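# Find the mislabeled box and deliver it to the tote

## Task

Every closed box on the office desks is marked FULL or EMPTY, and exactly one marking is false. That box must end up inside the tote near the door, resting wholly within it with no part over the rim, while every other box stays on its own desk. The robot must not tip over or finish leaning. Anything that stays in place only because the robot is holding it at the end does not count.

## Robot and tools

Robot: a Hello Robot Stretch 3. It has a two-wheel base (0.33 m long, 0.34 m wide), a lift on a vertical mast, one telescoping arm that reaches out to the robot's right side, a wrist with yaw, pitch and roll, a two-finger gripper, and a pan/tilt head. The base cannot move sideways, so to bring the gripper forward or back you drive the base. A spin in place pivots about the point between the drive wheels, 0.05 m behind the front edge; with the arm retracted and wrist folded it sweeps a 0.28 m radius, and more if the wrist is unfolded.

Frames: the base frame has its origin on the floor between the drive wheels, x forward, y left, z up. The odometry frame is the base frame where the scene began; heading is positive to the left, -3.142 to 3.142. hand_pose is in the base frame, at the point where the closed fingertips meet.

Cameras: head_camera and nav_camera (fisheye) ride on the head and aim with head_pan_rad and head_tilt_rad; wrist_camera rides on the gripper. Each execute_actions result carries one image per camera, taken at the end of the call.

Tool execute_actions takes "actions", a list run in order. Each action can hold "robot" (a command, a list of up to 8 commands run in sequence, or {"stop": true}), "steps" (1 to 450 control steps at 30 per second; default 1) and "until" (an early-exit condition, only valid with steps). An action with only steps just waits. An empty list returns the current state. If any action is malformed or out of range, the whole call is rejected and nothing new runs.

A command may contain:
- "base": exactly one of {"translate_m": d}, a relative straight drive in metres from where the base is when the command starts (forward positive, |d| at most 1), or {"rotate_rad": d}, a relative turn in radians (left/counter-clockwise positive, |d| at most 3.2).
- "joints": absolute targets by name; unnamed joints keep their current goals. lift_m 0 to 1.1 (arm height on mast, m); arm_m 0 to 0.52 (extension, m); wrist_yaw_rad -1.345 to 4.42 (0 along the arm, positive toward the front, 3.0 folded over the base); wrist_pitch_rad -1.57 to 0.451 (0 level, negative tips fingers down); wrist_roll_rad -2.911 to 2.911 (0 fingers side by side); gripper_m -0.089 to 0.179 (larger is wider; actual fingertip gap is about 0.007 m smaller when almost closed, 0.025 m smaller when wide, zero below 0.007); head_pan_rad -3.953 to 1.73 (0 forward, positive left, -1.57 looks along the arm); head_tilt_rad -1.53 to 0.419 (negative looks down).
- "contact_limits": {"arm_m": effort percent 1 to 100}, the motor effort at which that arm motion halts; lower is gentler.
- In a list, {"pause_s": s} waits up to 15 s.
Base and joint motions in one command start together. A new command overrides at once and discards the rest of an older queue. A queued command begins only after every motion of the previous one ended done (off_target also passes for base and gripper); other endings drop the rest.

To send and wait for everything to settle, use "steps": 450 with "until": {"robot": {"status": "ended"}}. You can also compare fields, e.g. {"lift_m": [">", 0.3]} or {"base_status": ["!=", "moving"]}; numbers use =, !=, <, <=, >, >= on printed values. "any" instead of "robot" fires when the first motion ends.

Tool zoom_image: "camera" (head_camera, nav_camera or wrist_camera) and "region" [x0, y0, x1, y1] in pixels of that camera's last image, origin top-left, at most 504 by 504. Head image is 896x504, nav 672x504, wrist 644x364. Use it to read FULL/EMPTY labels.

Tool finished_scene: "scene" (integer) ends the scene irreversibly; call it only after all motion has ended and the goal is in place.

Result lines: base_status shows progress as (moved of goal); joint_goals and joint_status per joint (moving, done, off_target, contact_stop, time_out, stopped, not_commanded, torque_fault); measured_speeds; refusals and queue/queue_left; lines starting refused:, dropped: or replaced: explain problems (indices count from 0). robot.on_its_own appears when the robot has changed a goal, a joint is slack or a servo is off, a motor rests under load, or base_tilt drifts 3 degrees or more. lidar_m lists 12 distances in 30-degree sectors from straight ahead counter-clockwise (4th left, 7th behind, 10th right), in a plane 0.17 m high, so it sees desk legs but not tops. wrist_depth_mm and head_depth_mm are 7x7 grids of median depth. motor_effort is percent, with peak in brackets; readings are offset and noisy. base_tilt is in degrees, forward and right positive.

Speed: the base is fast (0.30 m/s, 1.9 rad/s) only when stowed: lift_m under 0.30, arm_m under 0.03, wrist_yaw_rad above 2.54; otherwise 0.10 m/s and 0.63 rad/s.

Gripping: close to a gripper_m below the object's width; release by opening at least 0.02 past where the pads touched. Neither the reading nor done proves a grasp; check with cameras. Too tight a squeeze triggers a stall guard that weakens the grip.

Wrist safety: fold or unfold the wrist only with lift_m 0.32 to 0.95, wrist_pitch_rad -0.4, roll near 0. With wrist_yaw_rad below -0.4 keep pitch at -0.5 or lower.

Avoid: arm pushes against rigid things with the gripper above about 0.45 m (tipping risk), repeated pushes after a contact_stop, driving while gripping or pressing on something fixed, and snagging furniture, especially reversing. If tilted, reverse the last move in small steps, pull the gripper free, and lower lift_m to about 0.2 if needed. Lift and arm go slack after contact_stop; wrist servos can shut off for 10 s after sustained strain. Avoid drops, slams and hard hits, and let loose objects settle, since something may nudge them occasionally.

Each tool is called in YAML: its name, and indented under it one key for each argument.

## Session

execute_actions:
  actions:
    - {"robot":{"joints":{"head_tilt_rad":-0.3}},"steps":450,"until":{"robot":{"status":"ended"}}}

execute_actions:
  actions:
    - {"robot":{"joints":{"head_pan_rad":1.57}},"steps":450,"until":{"robot":{"status":"ended"}}}

execute_actions:
  actions:
    - {"robot":{"joints":{"head_pan_rad":-1.57}},"steps":450,"until":{"robot":{"status":"ended"}}}

execute_actions:
  actions:
    - {"robot":{"joints":{"head_pan_rad":-3.14}},"steps":450,"until":{"robot":{"status":"ended"}}}

Scene clock: 0.77 s.
robot.base_odometry: x=+0.000 y=+0.000 heading=+0.000 (m, m, rad; robot's odometry frame)
robot.turned_by_wheels: +0.000 (rad since the last result)
robot.turned_by_imu: +0.000 (rad since the last result)
robot.base_tilt: forward=+0.9 right=-0.8 (deg)
robot.lidar_m: 1.33 1.36 1.86 1.55 1.67 2.26 1.72 1.60 2.01 2.46 2.39 1.85
robot.head_depth_mm: 1506 1593 1680 1769 1900 1953 1514 / 1470 1545 1635 1744 1848 1939 1460 / 1428 1509 1605 1707 1797 1880 1460 / 1320 1398 1458 1529 1543 1643 1496 / 1312 1392 1465 1545 1606 1716 1489 / 1304 1355 1423 1516 1568 1669 1467 / 1269 1329 1400 1479 1518 1634 1438
robot.base_status: not_commanded
robot.joint_positions: lift_m=+0.504 arm_m=-0.001 wrist_yaw_rad=+3.025 wrist_pitch_rad=-0.421 wrist_roll_rad=-0.008 gripper_m=+0.037 head_pan_rad=-0.002 head_tilt_rad=-0.296
robot.joint_goals: lift_m=+0.504 arm_m=-0.001 wrist_yaw_rad=+3.025 wrist_pitch_rad=-0.421 wrist_roll_rad=-0.008 gripper_m=+0.037 head_pan_rad=-0.002 head_tilt_rad=-0.300
robot.joint_status: lift_m=not_commanded arm_m=not_commanded wrist_yaw_rad=not_commanded wrist_pitch_rad=not_commanded wrist_roll_rad=not_commanded gripper_m=not_commanded head_pan_rad=not_commanded head_tilt_rad=done
robot.measured_speeds: translate_m=+0.000 rotate_rad=+0.000 lift_m=+0.000 arm_m=+0.000 wrist_yaw_rad=+0.000 wrist_pitch_rad=+0.000 wrist_roll_rad=+0.000 head_pan_rad=+0.000 head_tilt_rad=+0.000
robot: refusals=0 queue=done queue_left=0
robot.motor_effort: left_wheel=+0(0) right_wheel=-1(1) lift_m=+26(25) arm_m=-1(1) wrist_yaw_rad=+1(1) wrist_pitch_rad=+6(5) wrist_roll_rad=+0(0) gripper_m=+0(2) head_pan_rad=+1(1) head_tilt_rad=-2(16) (%)
robot.hand_pose: x=+0.0049 y=+0.0782 z=+0.5156 quat_wxyz=(+0.188, +0.696, +0.108, +0.685) (m; robot's base frame)
robot.wrist_depth_mm: - - - - - - - / - - - - - - - / - - - - - - - / - - - - - - - / 816 831 - 881 892 925 921 / 702 713 - 735 760 765 766 / 605 621 612 641 643 644 661
pictures: head_camera (sideways: a quarter turn clockwise sets it upright), nav_camera (sideways: a quarter turn counterclockwise sets it upright), wrist_camera
Images, in order (width x height): head_camera 896x504, nav_camera 672x504, wrist_camera 644x364.

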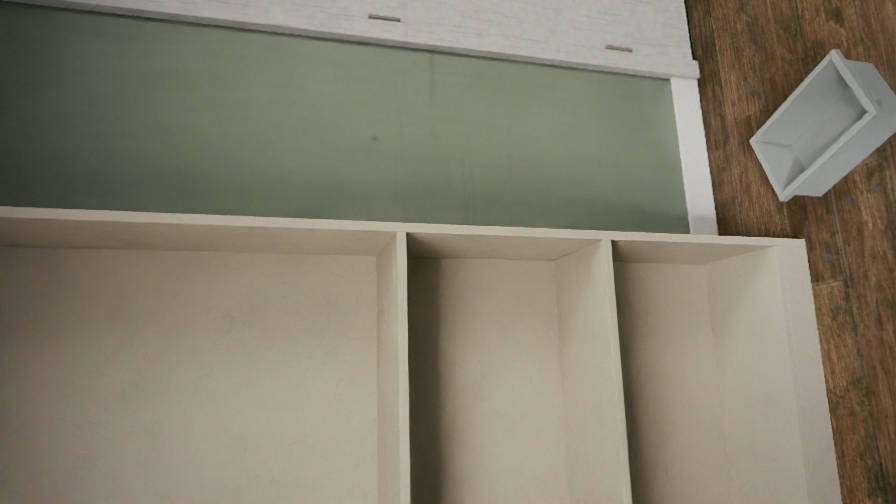

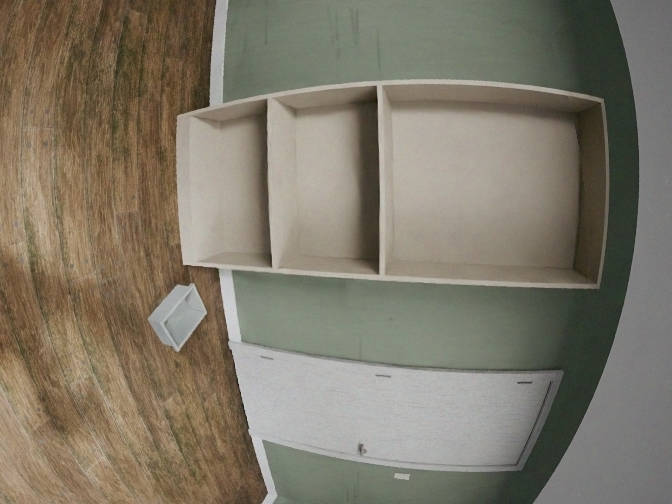

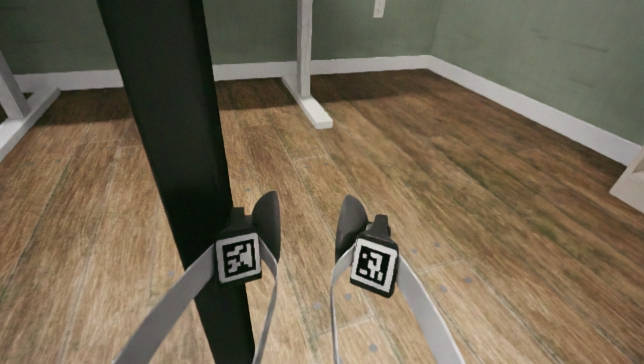

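Scene clock: 2.10 s.
robot.base_odometry: x=+0.000 y=+0.000 heading=+0.000 (m, m, rad; robot's odometry frame)
robot.turned_by_wheels: +0.000 (rad since the last result)
robot.turned_by_imu: +0.000 (rad since the last result)
robot.base_tilt: forward=+0.8 right=-0.8 (deg)
robot.lidar_m: 1.33 1.37 1.86 1.54 1.67 2.27 1.72 1.60 2.01 2.46 2.39 1.84
robot.head_depth_mm: 1861 1946 2078 2228 2380 1959 1509 / 1797 1907 2000 2144 2286 1948 1514 / 1747 1852 1961 1671 2191 1943 1503 / 1715 1806 1903 1648 2109 1796 1488 / 1672 1759 1847 1619 2080 1911 1488 / 1638 1712 1817 1420 2017 1916 1486 / 1591 1665 1764 1405 1971 1901 1474
robot.base_status: not_commanded
robot.joint_positions: lift_m=+0.504 arm_m=-0.001 wrist_yaw_rad=+3.025 wrist_pitch_rad=-0.421 wrist_roll_rad=-0.008 gripper_m=+0.037 head_pan_rad=+1.563 head_tilt_rad=-0.296
robot.joint_goals: lift_m=+0.504 arm_m=-0.001 wrist_yaw_rad=+3.025 wrist_pitch_rad=-0.421 wrist_roll_rad=-0.008 gripper_m=+0.037 head_pan_rad=+1.570 head_tilt_rad=-0.300
robot.joint_status: lift_m=not_commanded arm_m=not_commanded wrist_yaw_rad=not_commanded wrist_pitch_rad=not_commanded wrist_roll_rad=not_commanded gripper_m=not_commanded head_pan_rad=done head_tilt_rad=done
robot.measured_speeds: translate_m=+0.000 rotate_rad=+0.000 lift_m=+0.000 arm_m=+0.000 wrist_yaw_rad=+0.000 wrist_pitch_rad=+0.000 wrist_roll_rad=+0.000 head_pan_rad=+0.000 head_tilt_rad=+0.000
robot: refusals=0 queue=done queue_left=0
robot.motor_effort: left_wheel=+0(0) right_wheel=-1(1) lift_m=+26(25) arm_m=-1(1) wrist_yaw_rad=-1(0) wrist_pitch_rad=+6(5) wrist_roll_rad=+0(0) gripper_m=+0(0) head_pan_rad=+3(32) head_tilt_rad=-1(2) (%)
robot.hand_pose: x=+0.0049 y=+0.0782 z=+0.5156 quat_wxyz=(+0.188, +0.696, +0.108, +0.685) (m; robot's base frame)
robot.wrist_depth_mm: - - - - - - - / - - - - - - - / - - - - - - - / - - - - - - - / 815 843 - 871 915 903 912 / 704 711 - 725 758 749 783 / 609 617 624 641 640 657 671
pictures: head_camera (sideways: a quarter turn clockwise sets it upright), nav_camera (sideways: a quarter turn counterclockwise sets it upright), wrist_camera
Images, in order (width x height): head_camera 896x504, nav_camera 672x504, wrist_camera 644x364.

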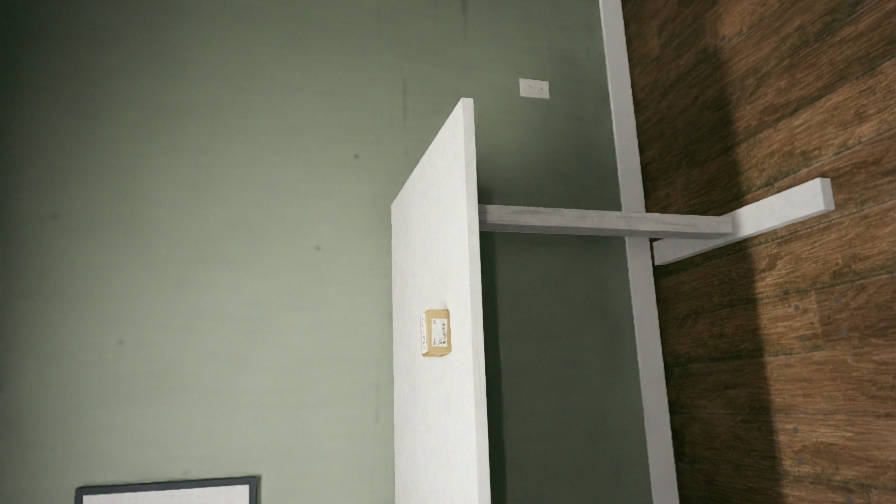

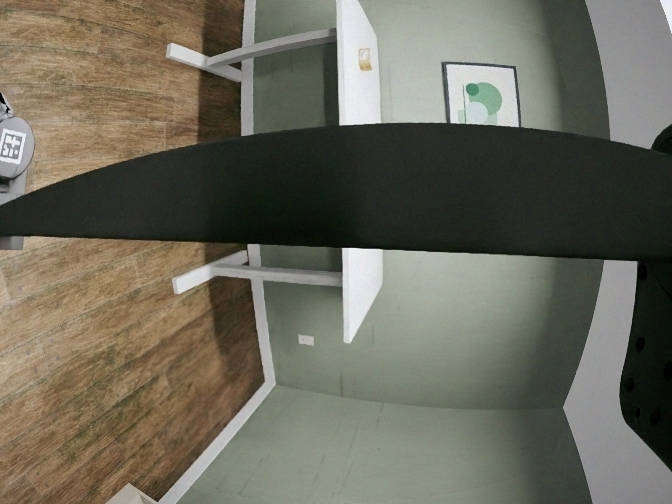

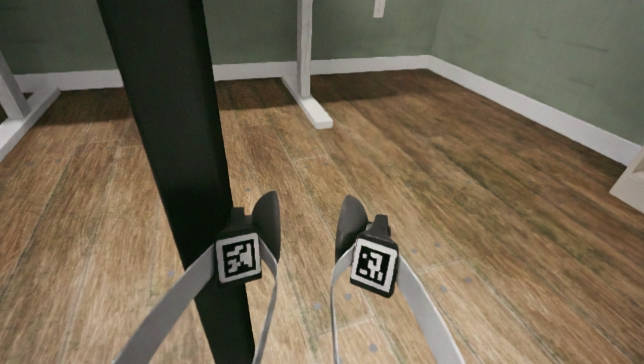

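Scene clock: 4.13 s.
robot.base_odometry: x=+0.000 y=+0.000 heading=+0.000 (m, m, rad; robot's odometry frame)
robot.turned_by_wheels: +0.000 (rad since the last result)
robot.turned_by_imu: +0.000 (rad since the last result)
robot.base_tilt: forward=+0.8 right=-0.8 (deg)
robot.lidar_m: 1.33 1.37 1.87 1.54 1.67 2.26 1.72 1.60 2.01 2.45 2.39 1.84
robot.head_depth_mm: 2655 2800 2970 3157 2805 1963 1506 / 2574 2714 2914 3076 2796 1958 1507 / 2560 2643 2794 2989 2595 1947 1501 / 2479 2615 2702 2943 2739 1938 1489 / 2398 2551 2665 2849 2725 1933 1492 / 2366 2477 2594 2746 2695 1914 1493 / 2317 2417 2541 2708 2710 1900 1483
robot.base_status: not_commanded
robot.joint_positions: lift_m=+0.504 arm_m=-0.001 wrist_yaw_rad=+3.025 wrist_pitch_rad=-0.421 wrist_roll_rad=-0.008 gripper_m=+0.037 head_pan_rad=-1.563 head_tilt_rad=-0.296
robot.joint_goals: lift_m=+0.504 arm_m=-0.001 wrist_yaw_rad=+3.025 wrist_pitch_rad=-0.421 wrist_roll_rad=-0.008 gripper_m=+0.037 head_pan_rad=-1.570 head_tilt_rad=-0.300
robot.joint_status: lift_m=not_commanded arm_m=not_commanded wrist_yaw_rad=not_commanded wrist_pitch_rad=not_commanded wrist_roll_rad=not_commanded gripper_m=not_commanded head_pan_rad=done head_tilt_rad=done
robot.measured_speeds: translate_m=+0.000 rotate_rad=+0.000 lift_m=+0.000 arm_m=+0.000 wrist_yaw_rad=+0.000 wrist_pitch_rad=+0.000 wrist_roll_rad=+0.000 head_pan_rad=+0.000 head_tilt_rad=+0.000
robot: refusals=0 queue=done queue_left=0
robot.motor_effort: left_wheel=+0(0) right_wheel=-1(0) lift_m=+25(26) arm_m=-1(1) wrist_yaw_rad=+1(1) wrist_pitch_rad=+6(5) wrist_roll_rad=+0(0) gripper_m=+0(1) head_pan_rad=-2(36) head_tilt_rad=-2(1) (%)
robot.hand_pose: x=+0.0049 y=+0.0782 z=+0.5156 quat_wxyz=(+0.188, +0.696, +0.108, +0.685) (m; robot's base frame)
robot.wrist_depth_mm: - - - - - - - / - - - - - - - / - - - - - - - / - - - - - - - / 821 838 - 871 888 891 932 / 708 716 - 726 750 759 780 / 609 609 624 634 645 665 658
pictures: head_camera (sideways: a quarter turn clockwise sets it upright), nav_camera (sideways: a quarter turn counterclockwise sets it upright), wrist_camera
Images, in order (width x height): head_camera 896x504, nav_camera 672x504, wrist_camera 644x364.

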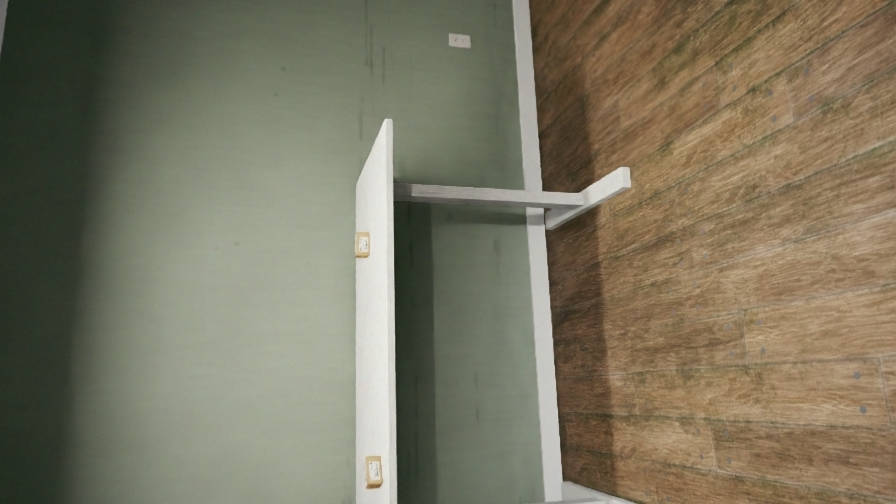

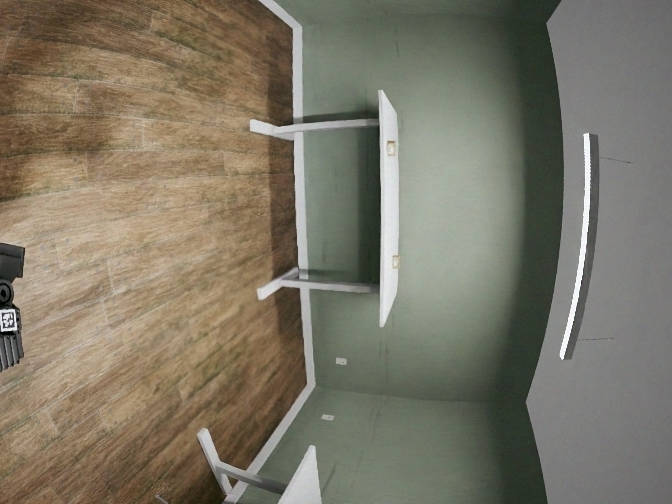

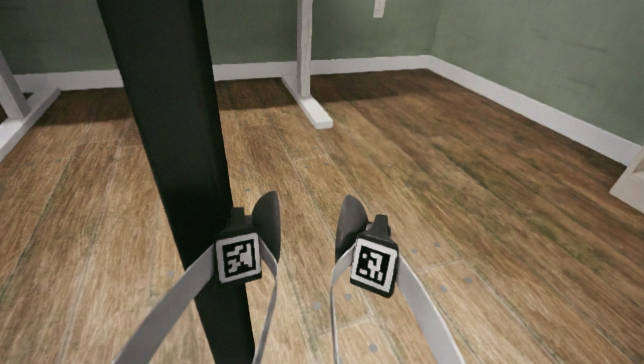

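Scene clock: 5.47 s.
robot.base_odometry: x=+0.000 y=+0.000 heading=+0.000 (m, m, rad; robot's odometry frame)
robot.turned_by_wheels: +0.000 (rad since the last result)
robot.turned_by_imu: +0.000 (rad since the last result)
robot.base_tilt: forward=+0.8 right=-0.8 (deg)
robot.lidar_m: 1.33 1.36 1.87 1.54 1.67 2.26 1.71 1.60 2.01 2.45 2.39 1.84
robot.head_depth_mm: 2030 2161 2299 2425 2541 1968 1516 / 1993 2092 2227 2379 2510 1955 1512 / 1937 2050 2172 2296 2442 1957 1496 / 1897 2013 2120 2248 2372 1936 1495 / 1849 1964 2064 2125 2273 1886 1489 / 1824 1913 2025 2062 2272 1907 1484 / 1769 1870 1963 2015 2186 1837 1475
robot.base_status: not_commanded
robot.joint_positions: lift_m=+0.504 arm_m=-0.001 wrist_yaw_rad=+3.025 wrist_pitch_rad=-0.421 wrist_roll_rad=-0.008 gripper_m=+0.037 head_pan_rad=-3.133 head_tilt_rad=-0.296
robot.joint_goals: lift_m=+0.504 arm_m=-0.001 wrist_yaw_rad=+3.025 wrist_pitch_rad=-0.421 wrist_roll_rad=-0.008 gripper_m=+0.037 head_pan_rad=-3.140 head_tilt_rad=-0.300
robot.joint_status: lift_m=not_commanded arm_m=not_commanded wrist_yaw_rad=not_commanded wrist_pitch_rad=not_commanded wrist_roll_rad=not_commanded gripper_m=not_commanded head_pan_rad=done head_tilt_rad=done
robot.measured_speeds: translate_m=+0.000 rotate_rad=+0.000 lift_m=+0.000 arm_m=+0.000 wrist_yaw_rad=+0.000 wrist_pitch_rad=+0.000 wrist_roll_rad=+0.000 head_pan_rad=+0.000 head_tilt_rad=+0.000
robot: refusals=0 queue=done queue_left=0
robot.motor_effort: left_wheel=+0(0) right_wheel=-1(1) lift_m=+25(26) arm_m=-1(2) wrist_yaw_rad=+0(0) wrist_pitch_rad=+5(5) wrist_roll_rad=+0(0) gripper_m=+1(0) head_pan_rad=-3(35) head_tilt_rad=-1(2) (%)
robot.hand_pose: x=+0.0049 y=+0.0782 z=+0.5156 quat_wxyz=(+0.188, +0.696, +0.108, +0.685) (m; robot's base frame)
robot.wrist_depth_mm: - - - - - - - / - - - - - - - / - - - - - - - / - - - - - - - / 824 827 - 861 883 919 922 / 702 699 - 733 747 764 768 / 613 617 618 636 644 657 661
pictures: head_camera (sideways: a quarter turn clockwise sets it upright), nav_camera (sideways: a quarter turn counterclockwise sets it upright), wrist_camera
Images, in order (width x height): head_camera 896x504, nav_camera 672x504, wrist_camera 644x364.

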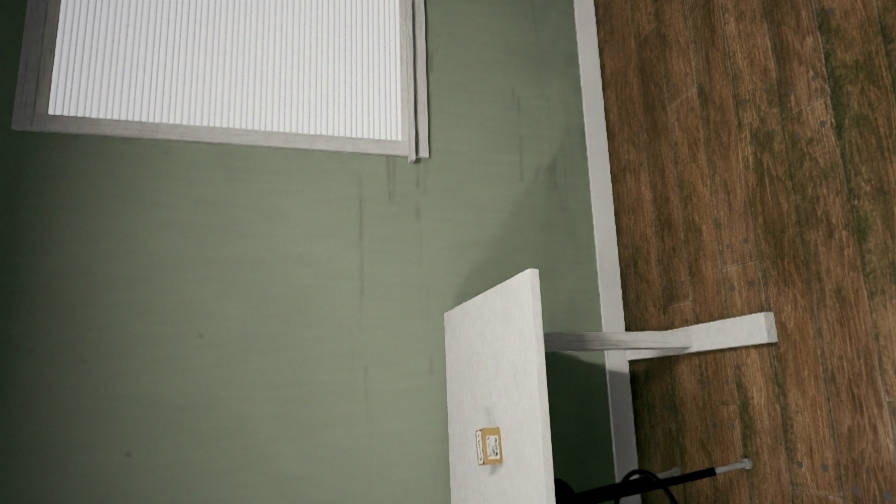

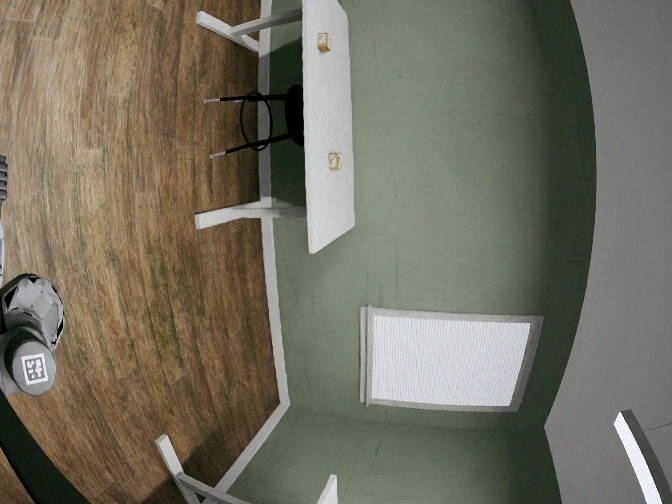

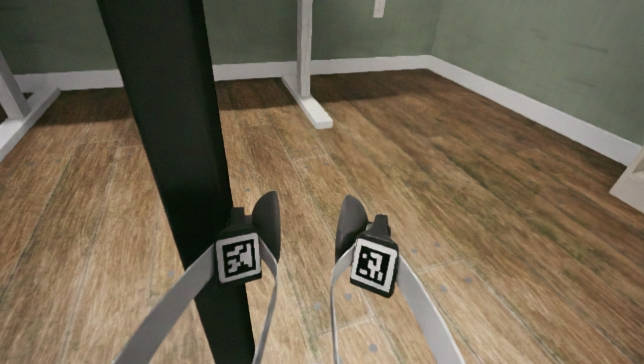

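execute_actions:
  actions:
    - {"robot":[{"base":{"rotate_rad":1.79},"joints":{"lift_m":0.9,"head_pan_rad":-1.57,"head_tilt_rad":-0.6}},{"base":{"translate_m":0.85},"joints":{"wrist_yaw_rad":0,"gripper_m":0.178}},{"base":{"rotate_rad":1.57},"joints":{"lift_m":1.0,"wrist_pitch_rad":-0.22}},{"base":{"translate_m":-0.09},"joints":{"arm_m":0.1}}],"steps":450,"until":{"robot":{"status":"ended"}}}
    - {"steps":300,"until":{"robot":{"status":"ended"}}}

Scene clock: 26.17 s.
robot.base_odometry: x=-0.097 y=+0.849 heading=-2.924 (m, m, rad; robot's odometry frame)
robot.turned_by_wheels: +3.360 (rad since the last result)
robot.turned_by_imu: +3.387 (rad since the last result)
robot.base_tilt: forward=+0.8 right=-0.8 (deg)
robot.lidar_m: 2.27 1.95 2.64 3.30 2.17 1.26 1.48 1.53 0.71 1.10 1.13 1.07
robot.head_depth_mm: 890 983 - - - 412 1159 / 891 984 - - - 423 1185 / 889 982 1049 - - 423 1210 / 892 986 993 662 478 421 1204 / 888 981 924 601 478 419 1209 / 885 980 916 627 476 419 1207 / 888 981 910 625 474 417 1209
robot.base_status: done (translate_m -0.0900 of -0.0900)
robot.joint_positions: lift_m=+1.000 arm_m=+0.100 wrist_yaw_rad=+0.001 wrist_pitch_rad=-0.243 wrist_roll_rad=-0.008 gripper_m=+0.178 head_pan_rad=-1.577 head_tilt_rad=-0.593
robot.joint_goals: lift_m=+1.000 arm_m=+0.100 wrist_yaw_rad=+0.000 wrist_pitch_rad=-0.220 wrist_roll_rad=-0.008 gripper_m=+0.178 head_pan_rad=-1.570 head_tilt_rad=-0.600
robot.joint_status: lift_m=done arm_m=done wrist_yaw_rad=done wrist_pitch_rad=done wrist_roll_rad=not_commanded gripper_m=done head_pan_rad=done head_tilt_rad=done
robot.measured_speeds: translate_m=+0.000 rotate_rad=+0.000 lift_m=+0.000 arm_m=+0.000 wrist_yaw_rad=+0.000 wrist_pitch_rad=+0.000 wrist_roll_rad=+0.000 head_pan_rad=+0.000 head_tilt_rad=+0.000
robot: refusals=0 queue=done queue_left=0
robot.motor_effort: left_wheel=-3(8) right_wheel=+2(5) lift_m=+28(29) arm_m=+2(4) wrist_yaw_rad=-1(3) wrist_pitch_rad=+8(9) wrist_roll_rad=+0(0) gripper_m=+1(84) head_pan_rad=+3(34) head_tilt_rad=-3(17) (%)
robot.hand_pose: x=-0.0211 y=-0.4875 z=+1.0537 quat_wxyz=(+0.705, +0.087, -0.699, -0.085) (m; robot's base frame)
robot.wrist_depth_mm: 646 655 651 665 667 674 675 / 687 703 712 708 719 715 724 / 608 634 669 704 750 755 774 / 420 434 449 466 485 501 832 / 333 330 336 344 354 383 377 / - 260 268 276 281 - 295 / 217 220 211 172 224 238 242
pictures: head_camera (sideways: a quarter turn clockwise sets it upright), nav_camera (sideways: a quarter turn counterclockwise sets it upright), wrist_camera
Images, in order (width x height): head_camera 896x504, nav_camera 672x504, wrist_camera 644x364.

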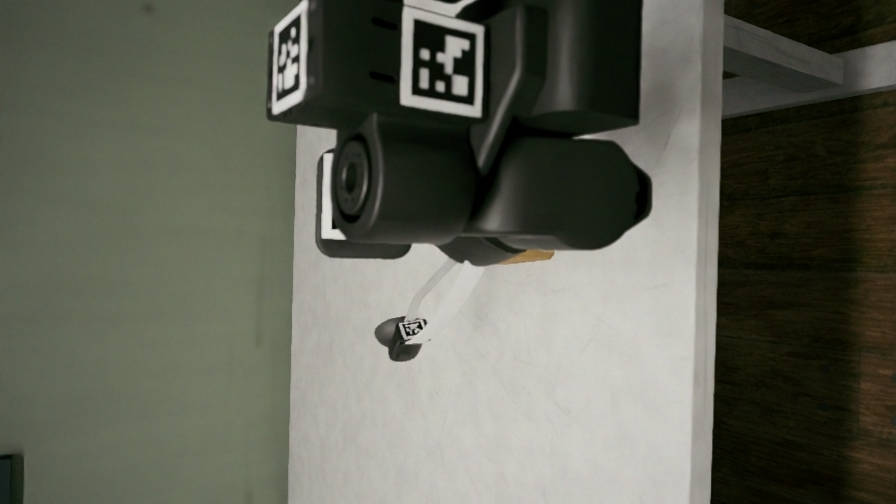

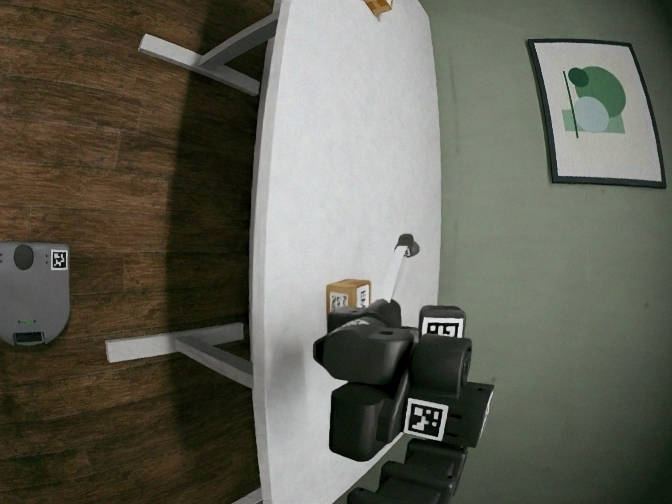

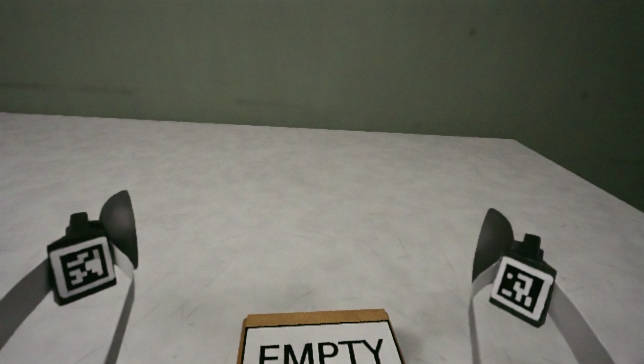

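execute_actions:
  actions:
    - {"robot":[{"joints":{"arm_m":0.03}},{"joints":{"lift_m":0.92}}],"steps":450,"until":{"robot":{"status":"ended"}}}

Scene clock: 29.67 s.
robot.base_odometry: x=-0.097 y=+0.849 heading=-2.924 (m, m, rad; robot's odometry frame)
robot.turned_by_wheels: +0.000 (rad since the last result)
robot.turned_by_imu: +0.000 (rad since the last result)
robot.base_tilt: forward=+0.8 right=-0.8 (deg)
robot.lidar_m: 2.27 1.95 2.64 3.29 2.17 1.27 1.48 1.53 0.71 1.09 1.13 1.07
robot.head_depth_mm: 890 982 944 642 520 - - / 885 984 939 638 498 - - / 890 984 935 636 485 - - / 890 980 931 631 483 - 1213 / 888 983 922 630 462 420 1207 / 886 985 916 628 477 419 1206 / 887 984 913 624 474 418 1205
robot.base_status: done (translate_m -0.0900 of -0.0900)
robot.joint_positions: lift_m=+0.920 arm_m=+0.030 wrist_yaw_rad=+0.001 wrist_pitch_rad=-0.242 wrist_roll_rad=-0.008 gripper_m=+0.178 head_pan_rad=-1.577 head_tilt_rad=-0.593
robot.joint_goals: lift_m=+0.920 arm_m=+0.030 wrist_yaw_rad=+0.000 wrist_pitch_rad=-0.220 wrist_roll_rad=-0.008 gripper_m=+0.178 head_pan_rad=-1.570 head_tilt_rad=-0.600
robot.joint_status: lift_m=done arm_m=done wrist_yaw_rad=done wrist_pitch_rad=done wrist_roll_rad=not_commanded gripper_m=done head_pan_rad=done head_tilt_rad=done
robot.measured_speeds: translate_m=+0.000 rotate_rad=+0.000 lift_m=+0.000 arm_m=+0.000 wrist_yaw_rad=+0.000 wrist_pitch_rad=+0.000 wrist_roll_rad=+0.000 head_pan_rad=+0.000 head_tilt_rad=+0.000
robot: refusals=0 queue=done queue_left=0
robot.motor_effort: left_wheel=-3(3) right_wheel=+2(2) lift_m=+23(30) arm_m=-5(5) wrist_yaw_rad=-1(2) wrist_pitch_rad=+8(8) wrist_roll_rad=+0(0) gripper_m=+1(1) head_pan_rad=+3(2) head_tilt_rad=-2(2) (%)
robot.hand_pose: x=-0.0211 y=-0.4183 z=+0.9740 quat_wxyz=(+0.705, +0.087, -0.699, -0.085) (m; robot's base frame)
robot.wrist_depth_mm: 715 710 717 720 742 728 732 / 684 751 743 769 756 779 787 / 378 393 411 433 456 488 815 / 258 267 257 170 261 307 321 / 205 203 195 176 197 234 230 / - 158 165 168 172 - 181 / 133 135 137 139 142 144 147
pictures: head_camera (sideways: a quarter turn clockwise sets it upright), nav_camera (sideways: a quarter turn counterclockwise sets it upright), wrist_camera
Images, in order (width x height): head_camera 896x504, nav_camera 672x504, wrist_camera 644x364.

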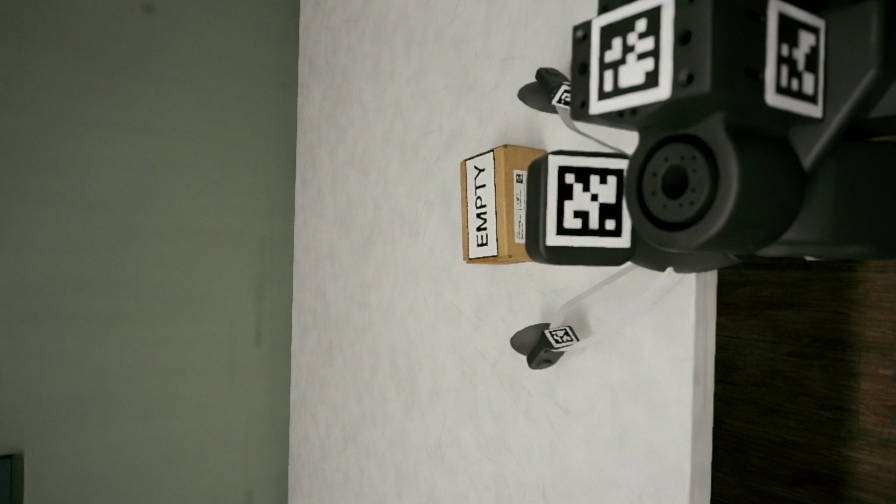

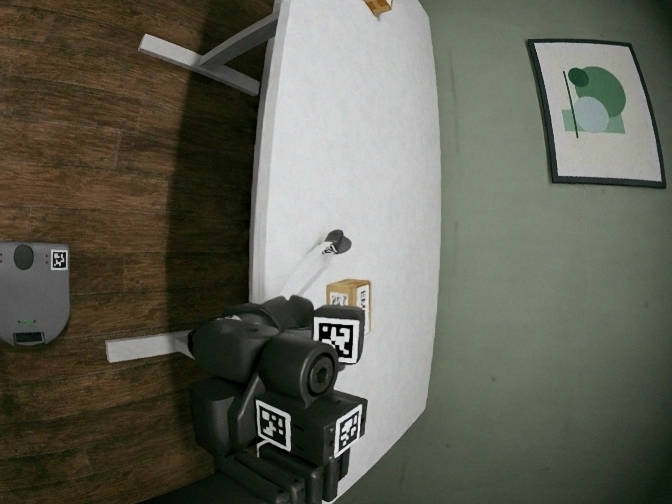

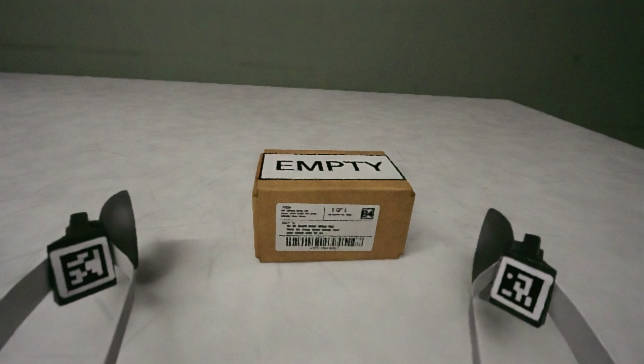

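execute_actions:
  actions:
    - {"robot":[{"joints":{"arm_m":0.07}},{"joints":{"gripper_m":0.04}},{"joints":{"lift_m":0.945}},{"pause_s":0.7}],"steps":450,"until":{"robot":{"status":"ended"}}}

Scene clock: 34.83 s.
robot.base_odometry: x=-0.097 y=+0.849 heading=-2.924 (m, m, rad; robot's odometry frame)
robot.turned_by_wheels: +0.000 (rad since the last result)
robot.turned_by_imu: +0.000 (rad since the last result)
robot.base_tilt: forward=+0.8 right=-0.9 (deg)
robot.lidar_m: 2.27 1.95 2.65 3.26 2.17 1.27 1.48 1.53 0.71 1.10 1.13 1.07
robot.head_depth_mm: 888 980 946 688 - - 1161 / 893 984 942 700 - - 1161 / 887 985 932 698 - - 1186 / 889 981 928 694 481 421 1210 / 889 982 922 644 479 420 1199 / 886 987 917 628 476 419 1202 / 889 984 910 624 475 418 1206
robot.base_status: done (translate_m -0.0900 of -0.0900)
robot.joint_positions: lift_m=+0.945 arm_m=+0.070 wrist_yaw_rad=+0.001 wrist_pitch_rad=-0.242 wrist_roll_rad=-0.008 gripper_m=+0.048 head_pan_rad=-1.577 head_tilt_rad=-0.593
robot.joint_goals: lift_m=+0.945 arm_m=+0.070 wrist_yaw_rad=+0.000 wrist_pitch_rad=-0.220 wrist_roll_rad=-0.008 gripper_m=+0.047 head_pan_rad=-1.570 head_tilt_rad=-0.600
robot.joint_status: lift_m=done arm_m=done wrist_yaw_rad=done wrist_pitch_rad=done wrist_roll_rad=not_commanded gripper_m=done head_pan_rad=done head_tilt_rad=done
robot.measured_speeds: translate_m=+0.000 rotate_rad=+0.000 lift_m=+0.000 arm_m=+0.000 wrist_yaw_rad=+0.000 wrist_pitch_rad=+0.000 wrist_roll_rad=+0.000 head_pan_rad=+0.000 head_tilt_rad=+0.000
robot: refusals=0 queue=done queue_left=0
robot.on_its_own: gripper_m is held at +0.047, not at your +0.040, by its stall guard, which is still easing
robot.motor_effort: left_wheel=-3(3) right_wheel=+2(2) lift_m=+29(30) arm_m=+3(4) wrist_yaw_rad=-1(2) wrist_pitch_rad=+8(8) wrist_roll_rad=+0(0) gripper_m=-22(99) head_pan_rad=+3(4) head_tilt_rad=-3(3) (%)
robot.hand_pose: x=-0.0211 y=-0.4576 z=+0.9987 quat_wxyz=(+0.705, +0.087, -0.699, -0.085) (m; robot's base frame)
robot.wrist_depth_mm: 682 681 690 688 689 686 700 / 721 725 713 730 752 734 750 / 451 469 489 516 545 583 781 / 310 320 296 168 354 370 383 / 234 241 132 133 137 267 274 / 190 187 144 143 149 212 214 / - 161 164 167 170 173 177
pictures: head_camera (sideways: a quarter turn clockwise sets it upright), nav_camera (sideways: a quarter turn counterclockwise sets it upright), wrist_camera
Images, in order (width x height): head_camera 896x504, nav_camera 672x504, wrist_camera 644x364.

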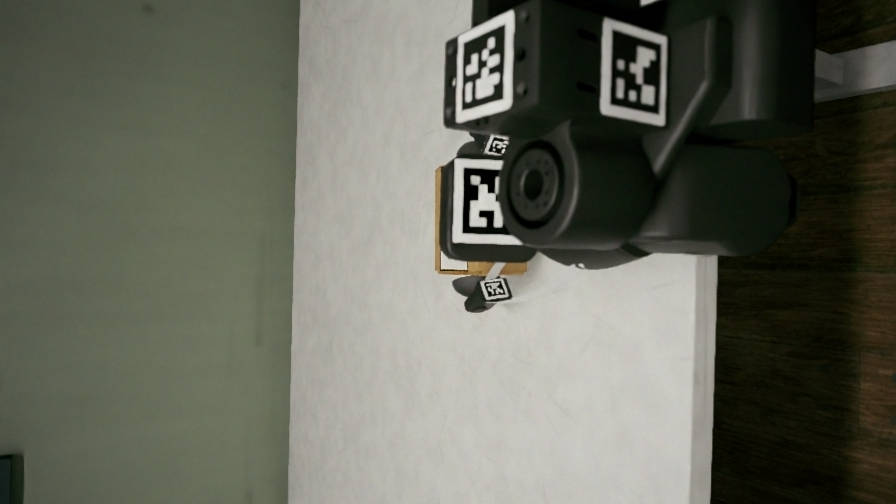

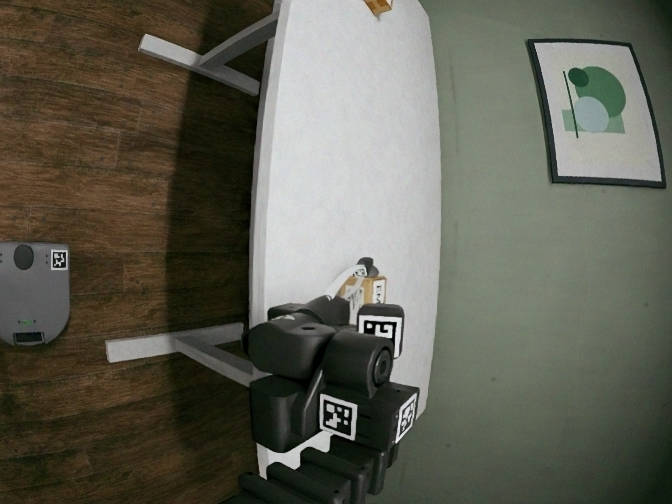

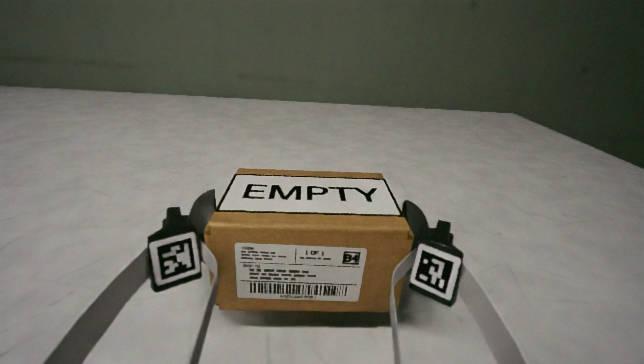

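execute_actions:
  actions:
    - {"robot":[{"joints":{"lift_m":0.92}},{"joints":{"gripper_m":0.178}},{"joints":{"lift_m":1.02}},{"base":{"translate_m":0.65},"joints":{"arm_m":0.0}}],"steps":450,"until":{"robot":{"status":"ended"}}}

Scene clock: 47.27 s.
robot.base_odometry: x=-0.731 y=+0.709 heading=-2.924 (m, m, rad; robot's odometry frame)
robot.turned_by_wheels: +0.000 (rad since the last result)
robot.turned_by_imu: +0.000 (rad since the last result)
robot.base_tilt: forward=+0.9 right=-0.8 (deg)
robot.lidar_m: 1.62 1.37 1.52 3.19 3.09 2.18 1.90 1.16 1.12 1.08 0.67 1.49
robot.head_depth_mm: 873 968 1015 - - - - / 875 963 942 - - - - / 874 961 972 - - - - / 876 965 930 - - 408 1180 / 874 965 919 576 463 420 1211 / 874 964 918 625 477 419 1142 / 874 963 913 624 475 417 1205
robot.base_status: done (translate_m +0.6500 of +0.6500)
robot.joint_positions: lift_m=+1.020 arm_m=+0.000 wrist_yaw_rad=+0.001 wrist_pitch_rad=-0.242 wrist_roll_rad=-0.008 gripper_m=+0.178 head_pan_rad=-1.577 head_tilt_rad=-0.593
robot.joint_goals: lift_m=+1.020 arm_m=+0.000 wrist_yaw_rad=+0.000 wrist_pitch_rad=-0.220 wrist_roll_rad=-0.008 gripper_m=+0.178 head_pan_rad=-1.570 head_tilt_rad=-0.600
robot.joint_status: lift_m=done arm_m=done wrist_yaw_rad=done wrist_pitch_rad=done wrist_roll_rad=not_commanded gripper_m=done head_pan_rad=done head_tilt_rad=done
robot.measured_speeds: translate_m=+0.000 rotate_rad=+0.000 lift_m=+0.000 arm_m=+0.000 wrist_yaw_rad=+0.000 wrist_pitch_rad=+0.000 wrist_roll_rad=+0.000 head_pan_rad=+0.000 head_tilt_rad=+0.000
robot: refusals=0 queue=done queue_left=0
robot.motor_effort: left_wheel=-4(5) right_wheel=+2(5) lift_m=+28(31) arm_m=-5(6) wrist_yaw_rad=-2(0) wrist_pitch_rad=+8(8) wrist_roll_rad=+0(0) gripper_m=+0(83) head_pan_rad=+4(3) head_tilt_rad=-3(3) (%)
robot.hand_pose: x=-0.0211 y=-0.3883 z=+1.0738 quat_wxyz=(+0.705, +0.086, -0.699, -0.085) (m; robot's base frame)
robot.wrist_depth_mm: 730 723 732 735 742 739 730 / 789 769 780 797 799 796 800 / 826 818 746 784 826 831 839 / 502 483 499 512 530 550 572 / 362 367 335 360 390 418 414 / - 285 295 304 309 - 326 / 240 243 245 251 255 259 266
pictures: head_camera (sideways: a quarter turn clockwise sets it upright), nav_camera (sideways: a quarter turn counterclockwise sets it upright), wrist_camera
Images, in order (width x height): head_camera 896x504, nav_camera 672x504, wrist_camera 644x364.

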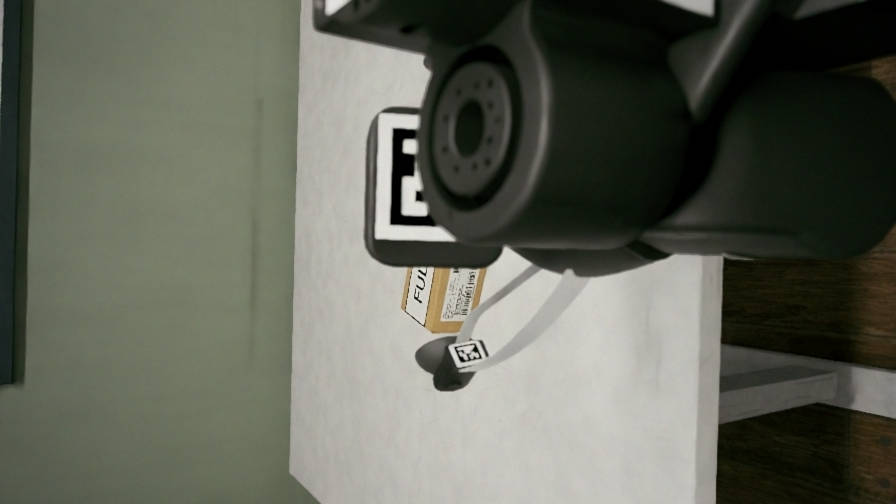

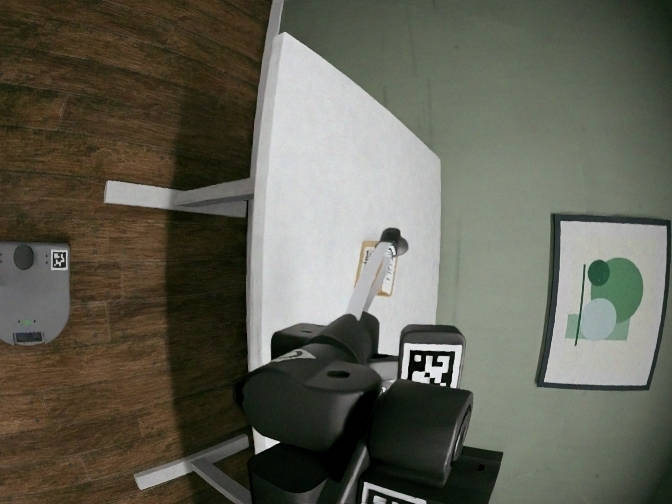

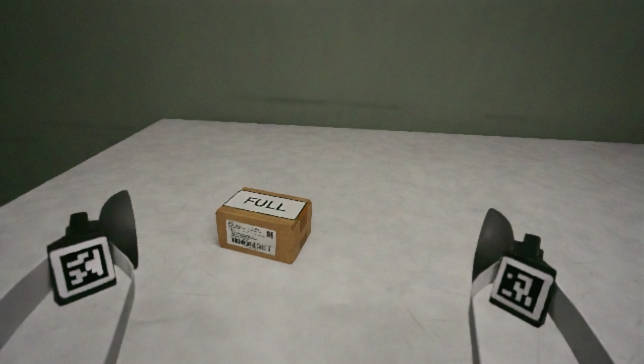

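execute_actions:
  actions:
    - {"robot":[{"base":{"translate_m":0.125},"joints":{"arm_m":0.06,"wrist_yaw_rad":-0.3,"lift_m":0.92}}],"steps":450,"until":{"robot":{"status":"ended"}}}

Scene clock: 52.63 s.
robot.base_odometry: x=-0.853 y=+0.681 heading=-2.924 (m, m, rad; robot's odometry frame)
robot.turned_by_wheels: +0.000 (rad since the last result)
robot.turned_by_imu: +0.000 (rad since the last result)
robot.base_tilt: forward=+0.8 right=-0.8 (deg)
robot.lidar_m: 1.50 1.27 1.68 3.19 3.26 2.29 2.02 1.27 1.12 0.64 1.11 1.49
robot.head_depth_mm: 871 960 944 639 - - - / 874 962 939 585 - - - / 871 964 935 581 - - 1155 / 872 962 929 647 495 409 1184 / 869 962 922 629 477 419 1149 / 874 961 919 627 477 419 1205 / 870 966 1076 624 475 417 1208
robot.base_status: done (translate_m +0.1250 of +0.1250)
robot.joint_positions: lift_m=+0.920 arm_m=+0.060 wrist_yaw_rad=-0.298 wrist_pitch_rad=-0.242 wrist_roll_rad=-0.008 gripper_m=+0.178 head_pan_rad=-1.577 head_tilt_rad=-0.593
robot.joint_goals: lift_m=+0.920 arm_m=+0.060 wrist_yaw_rad=-0.300 wrist_pitch_rad=-0.220 wrist_roll_rad=-0.008 gripper_m=+0.178 head_pan_rad=-1.570 head_tilt_rad=-0.600
robot.joint_status: lift_m=done arm_m=done wrist_yaw_rad=done wrist_pitch_rad=done wrist_roll_rad=not_commanded gripper_m=done head_pan_rad=done head_tilt_rad=done
robot.measured_speeds: translate_m=+0.000 rotate_rad=+0.000 lift_m=+0.000 arm_m=+0.000 wrist_yaw_rad=+0.000 wrist_pitch_rad=+0.000 wrist_roll_rad=+0.000 head_pan_rad=+0.000 head_tilt_rad=+0.000
robot: refusals=0 queue=done queue_left=0
robot.motor_effort: left_wheel=-3(3) right_wheel=+2(5) lift_m=+23(29) arm_m=+2(2) wrist_yaw_rad=-2(1) wrist_pitch_rad=+8(8) wrist_roll_rad=+0(0) gripper_m=+1(0) head_pan_rad=+3(2) head_tilt_rad=-2(3) (%)
robot.hand_pose: x=-0.0928 y=-0.4369 z=+0.9740 quat_wxyz=(+0.685, -0.019, -0.704, -0.189) (m; robot's base frame)
robot.wrist_depth_mm: 577 618 663 725 783 856 974 / 596 635 687 764 837 925 - / 375 393 369 402 460 492 524 / 257 267 241 247 293 308 320 / 204 202 206 211 216 234 230 / - 158 164 168 172 - 180 / 133 134 137 139 141 144 147
pictures: head_camera (sideways: a quarter turn clockwise sets it upright), nav_camera (sideways: a quarter turn counterclockwise sets it upright), wrist_camera
Images, in order (width x height): head_camera 896x504, nav_camera 672x504, wrist_camera 644x364.

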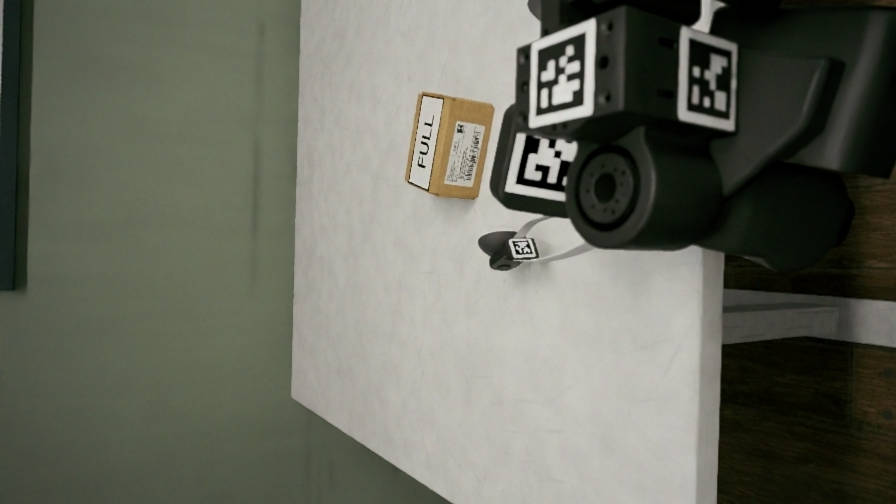

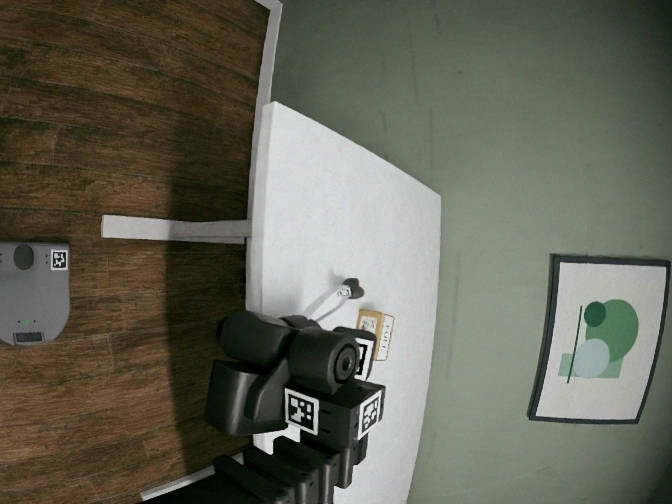

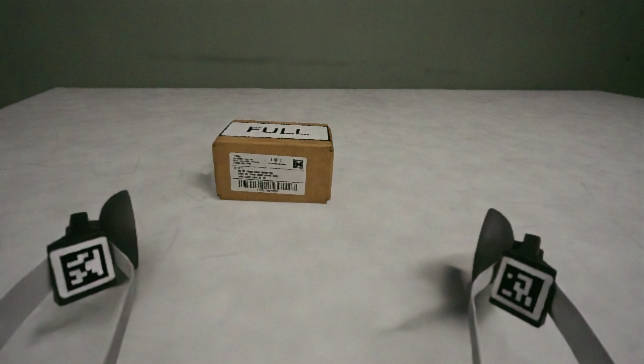

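Need ~0.11 extension, which also shifts left 0.03.

execute_actions:
  actions:
    - {"robot":[{"joints":{"arm_m":0.175}},{"joints":{"gripper_m":0.04}},{"joints":{"lift_m":0.945}},{"pause_s":0.7}],"steps":450,"until":{"robot":{"status":"ended"}}}

Scene clock: 66.23 s.
robot.base_odometry: x=-0.853 y=+0.681 heading=-2.924 (m, m, rad; robot's odometry frame)
robot.turned_by_wheels: +0.000 (rad since the last result)
robot.turned_by_imu: -0.001 (rad since the last result)
robot.base_tilt: forward=+0.8 right=-0.9 (deg)
robot.lidar_m: 1.50 1.27 1.68 3.19 3.26 2.29 2.01 1.27 1.12 0.63 1.11 1.49
robot.head_depth_mm: 872 960 1016 - 484 412 1218 / 872 963 1012 - - 410 1215 / 870 964 1001 - 449 410 1211 / 873 963 929 632 462 409 1212 / 870 964 920 631 478 408 1150 / 872 964 916 627 476 418 1210 / 872 962 1075 624 475 418 1196
robot.base_status: done (translate_m +0.1250 of +0.1250)
robot.joint_positions: lift_m=+0.945 arm_m=+0.175 wrist_yaw_rad=-0.298 wrist_pitch_rad=-0.242 wrist_roll_rad=-0.008 gripper_m=+0.048 head_pan_rad=-1.577 head_tilt_rad=-0.593
robot.joint_goals: lift_m=+0.945 arm_m=+0.175 wrist_yaw_rad=-0.300 wrist_pitch_rad=-0.220 wrist_roll_rad=-0.008 gripper_m=+0.047 head_pan_rad=-1.570 head_tilt_rad=-0.600
robot.joint_status: lift_m=done arm_m=done wrist_yaw_rad=done wrist_pitch_rad=done wrist_roll_rad=not_commanded gripper_m=done head_pan_rad=done head_tilt_rad=done
robot.measured_speeds: translate_m=+0.000 rotate_rad=+0.000 lift_m=+0.000 arm_m=+0.000 wrist_yaw_rad=+0.000 wrist_pitch_rad=+0.000 wrist_roll_rad=+0.000 head_pan_rad=+0.000 head_tilt_rad=+0.000
robot: refusals=0 queue=done queue_left=0
robot.on_its_own: gripper_m is held at +0.047, not at your +0.040, by its stall guard, which is still easing
robot.motor_effort: left_wheel=-3(3) right_wheel=+2(2) lift_m=+28(29) arm_m=+3(3) wrist_yaw_rad=-1(2) wrist_pitch_rad=+8(8) wrist_roll_rad=+0(0) gripper_m=-24(100) head_pan_rad=+3(3) head_tilt_rad=-2(2) (%)
robot.hand_pose: x=-0.0929 y=-0.5518 z=+0.9988 quat_wxyz=(+0.685, -0.019, -0.704, -0.189) (m; robot's base frame)
robot.wrist_depth_mm: 486 525 566 625 663 752 826 / 511 559 605 662 727 811 924 / 452 463 489 515 558 581 630 / 308 316 316 169 352 365 378 / 233 245 129 131 132 269 275 / 190 186 142 139 142 212 214 / - 160 163 162 169 171 176
pictures: head_camera (sideways: a quarter turn clockwise sets it upright), nav_camera (sideways: a quarter turn counterclockwise sets it upright), wrist_camera
Images, in order (width x height): head_camera 896x504, nav_camera 672x504, wrist_camera 644x364.

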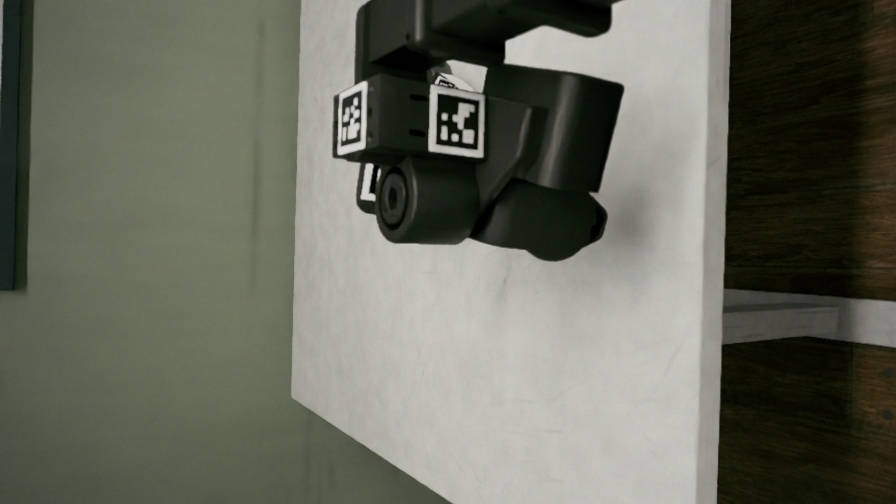

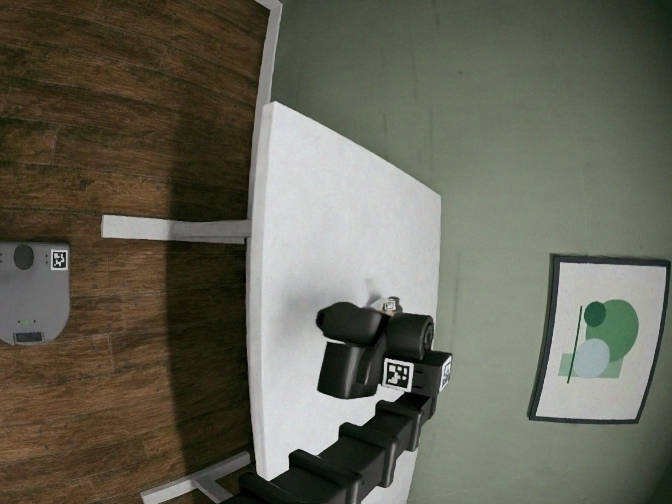

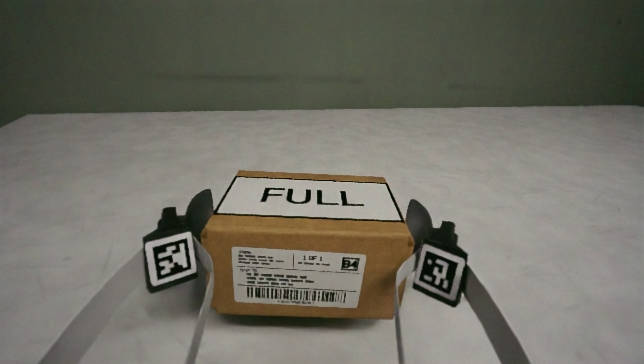

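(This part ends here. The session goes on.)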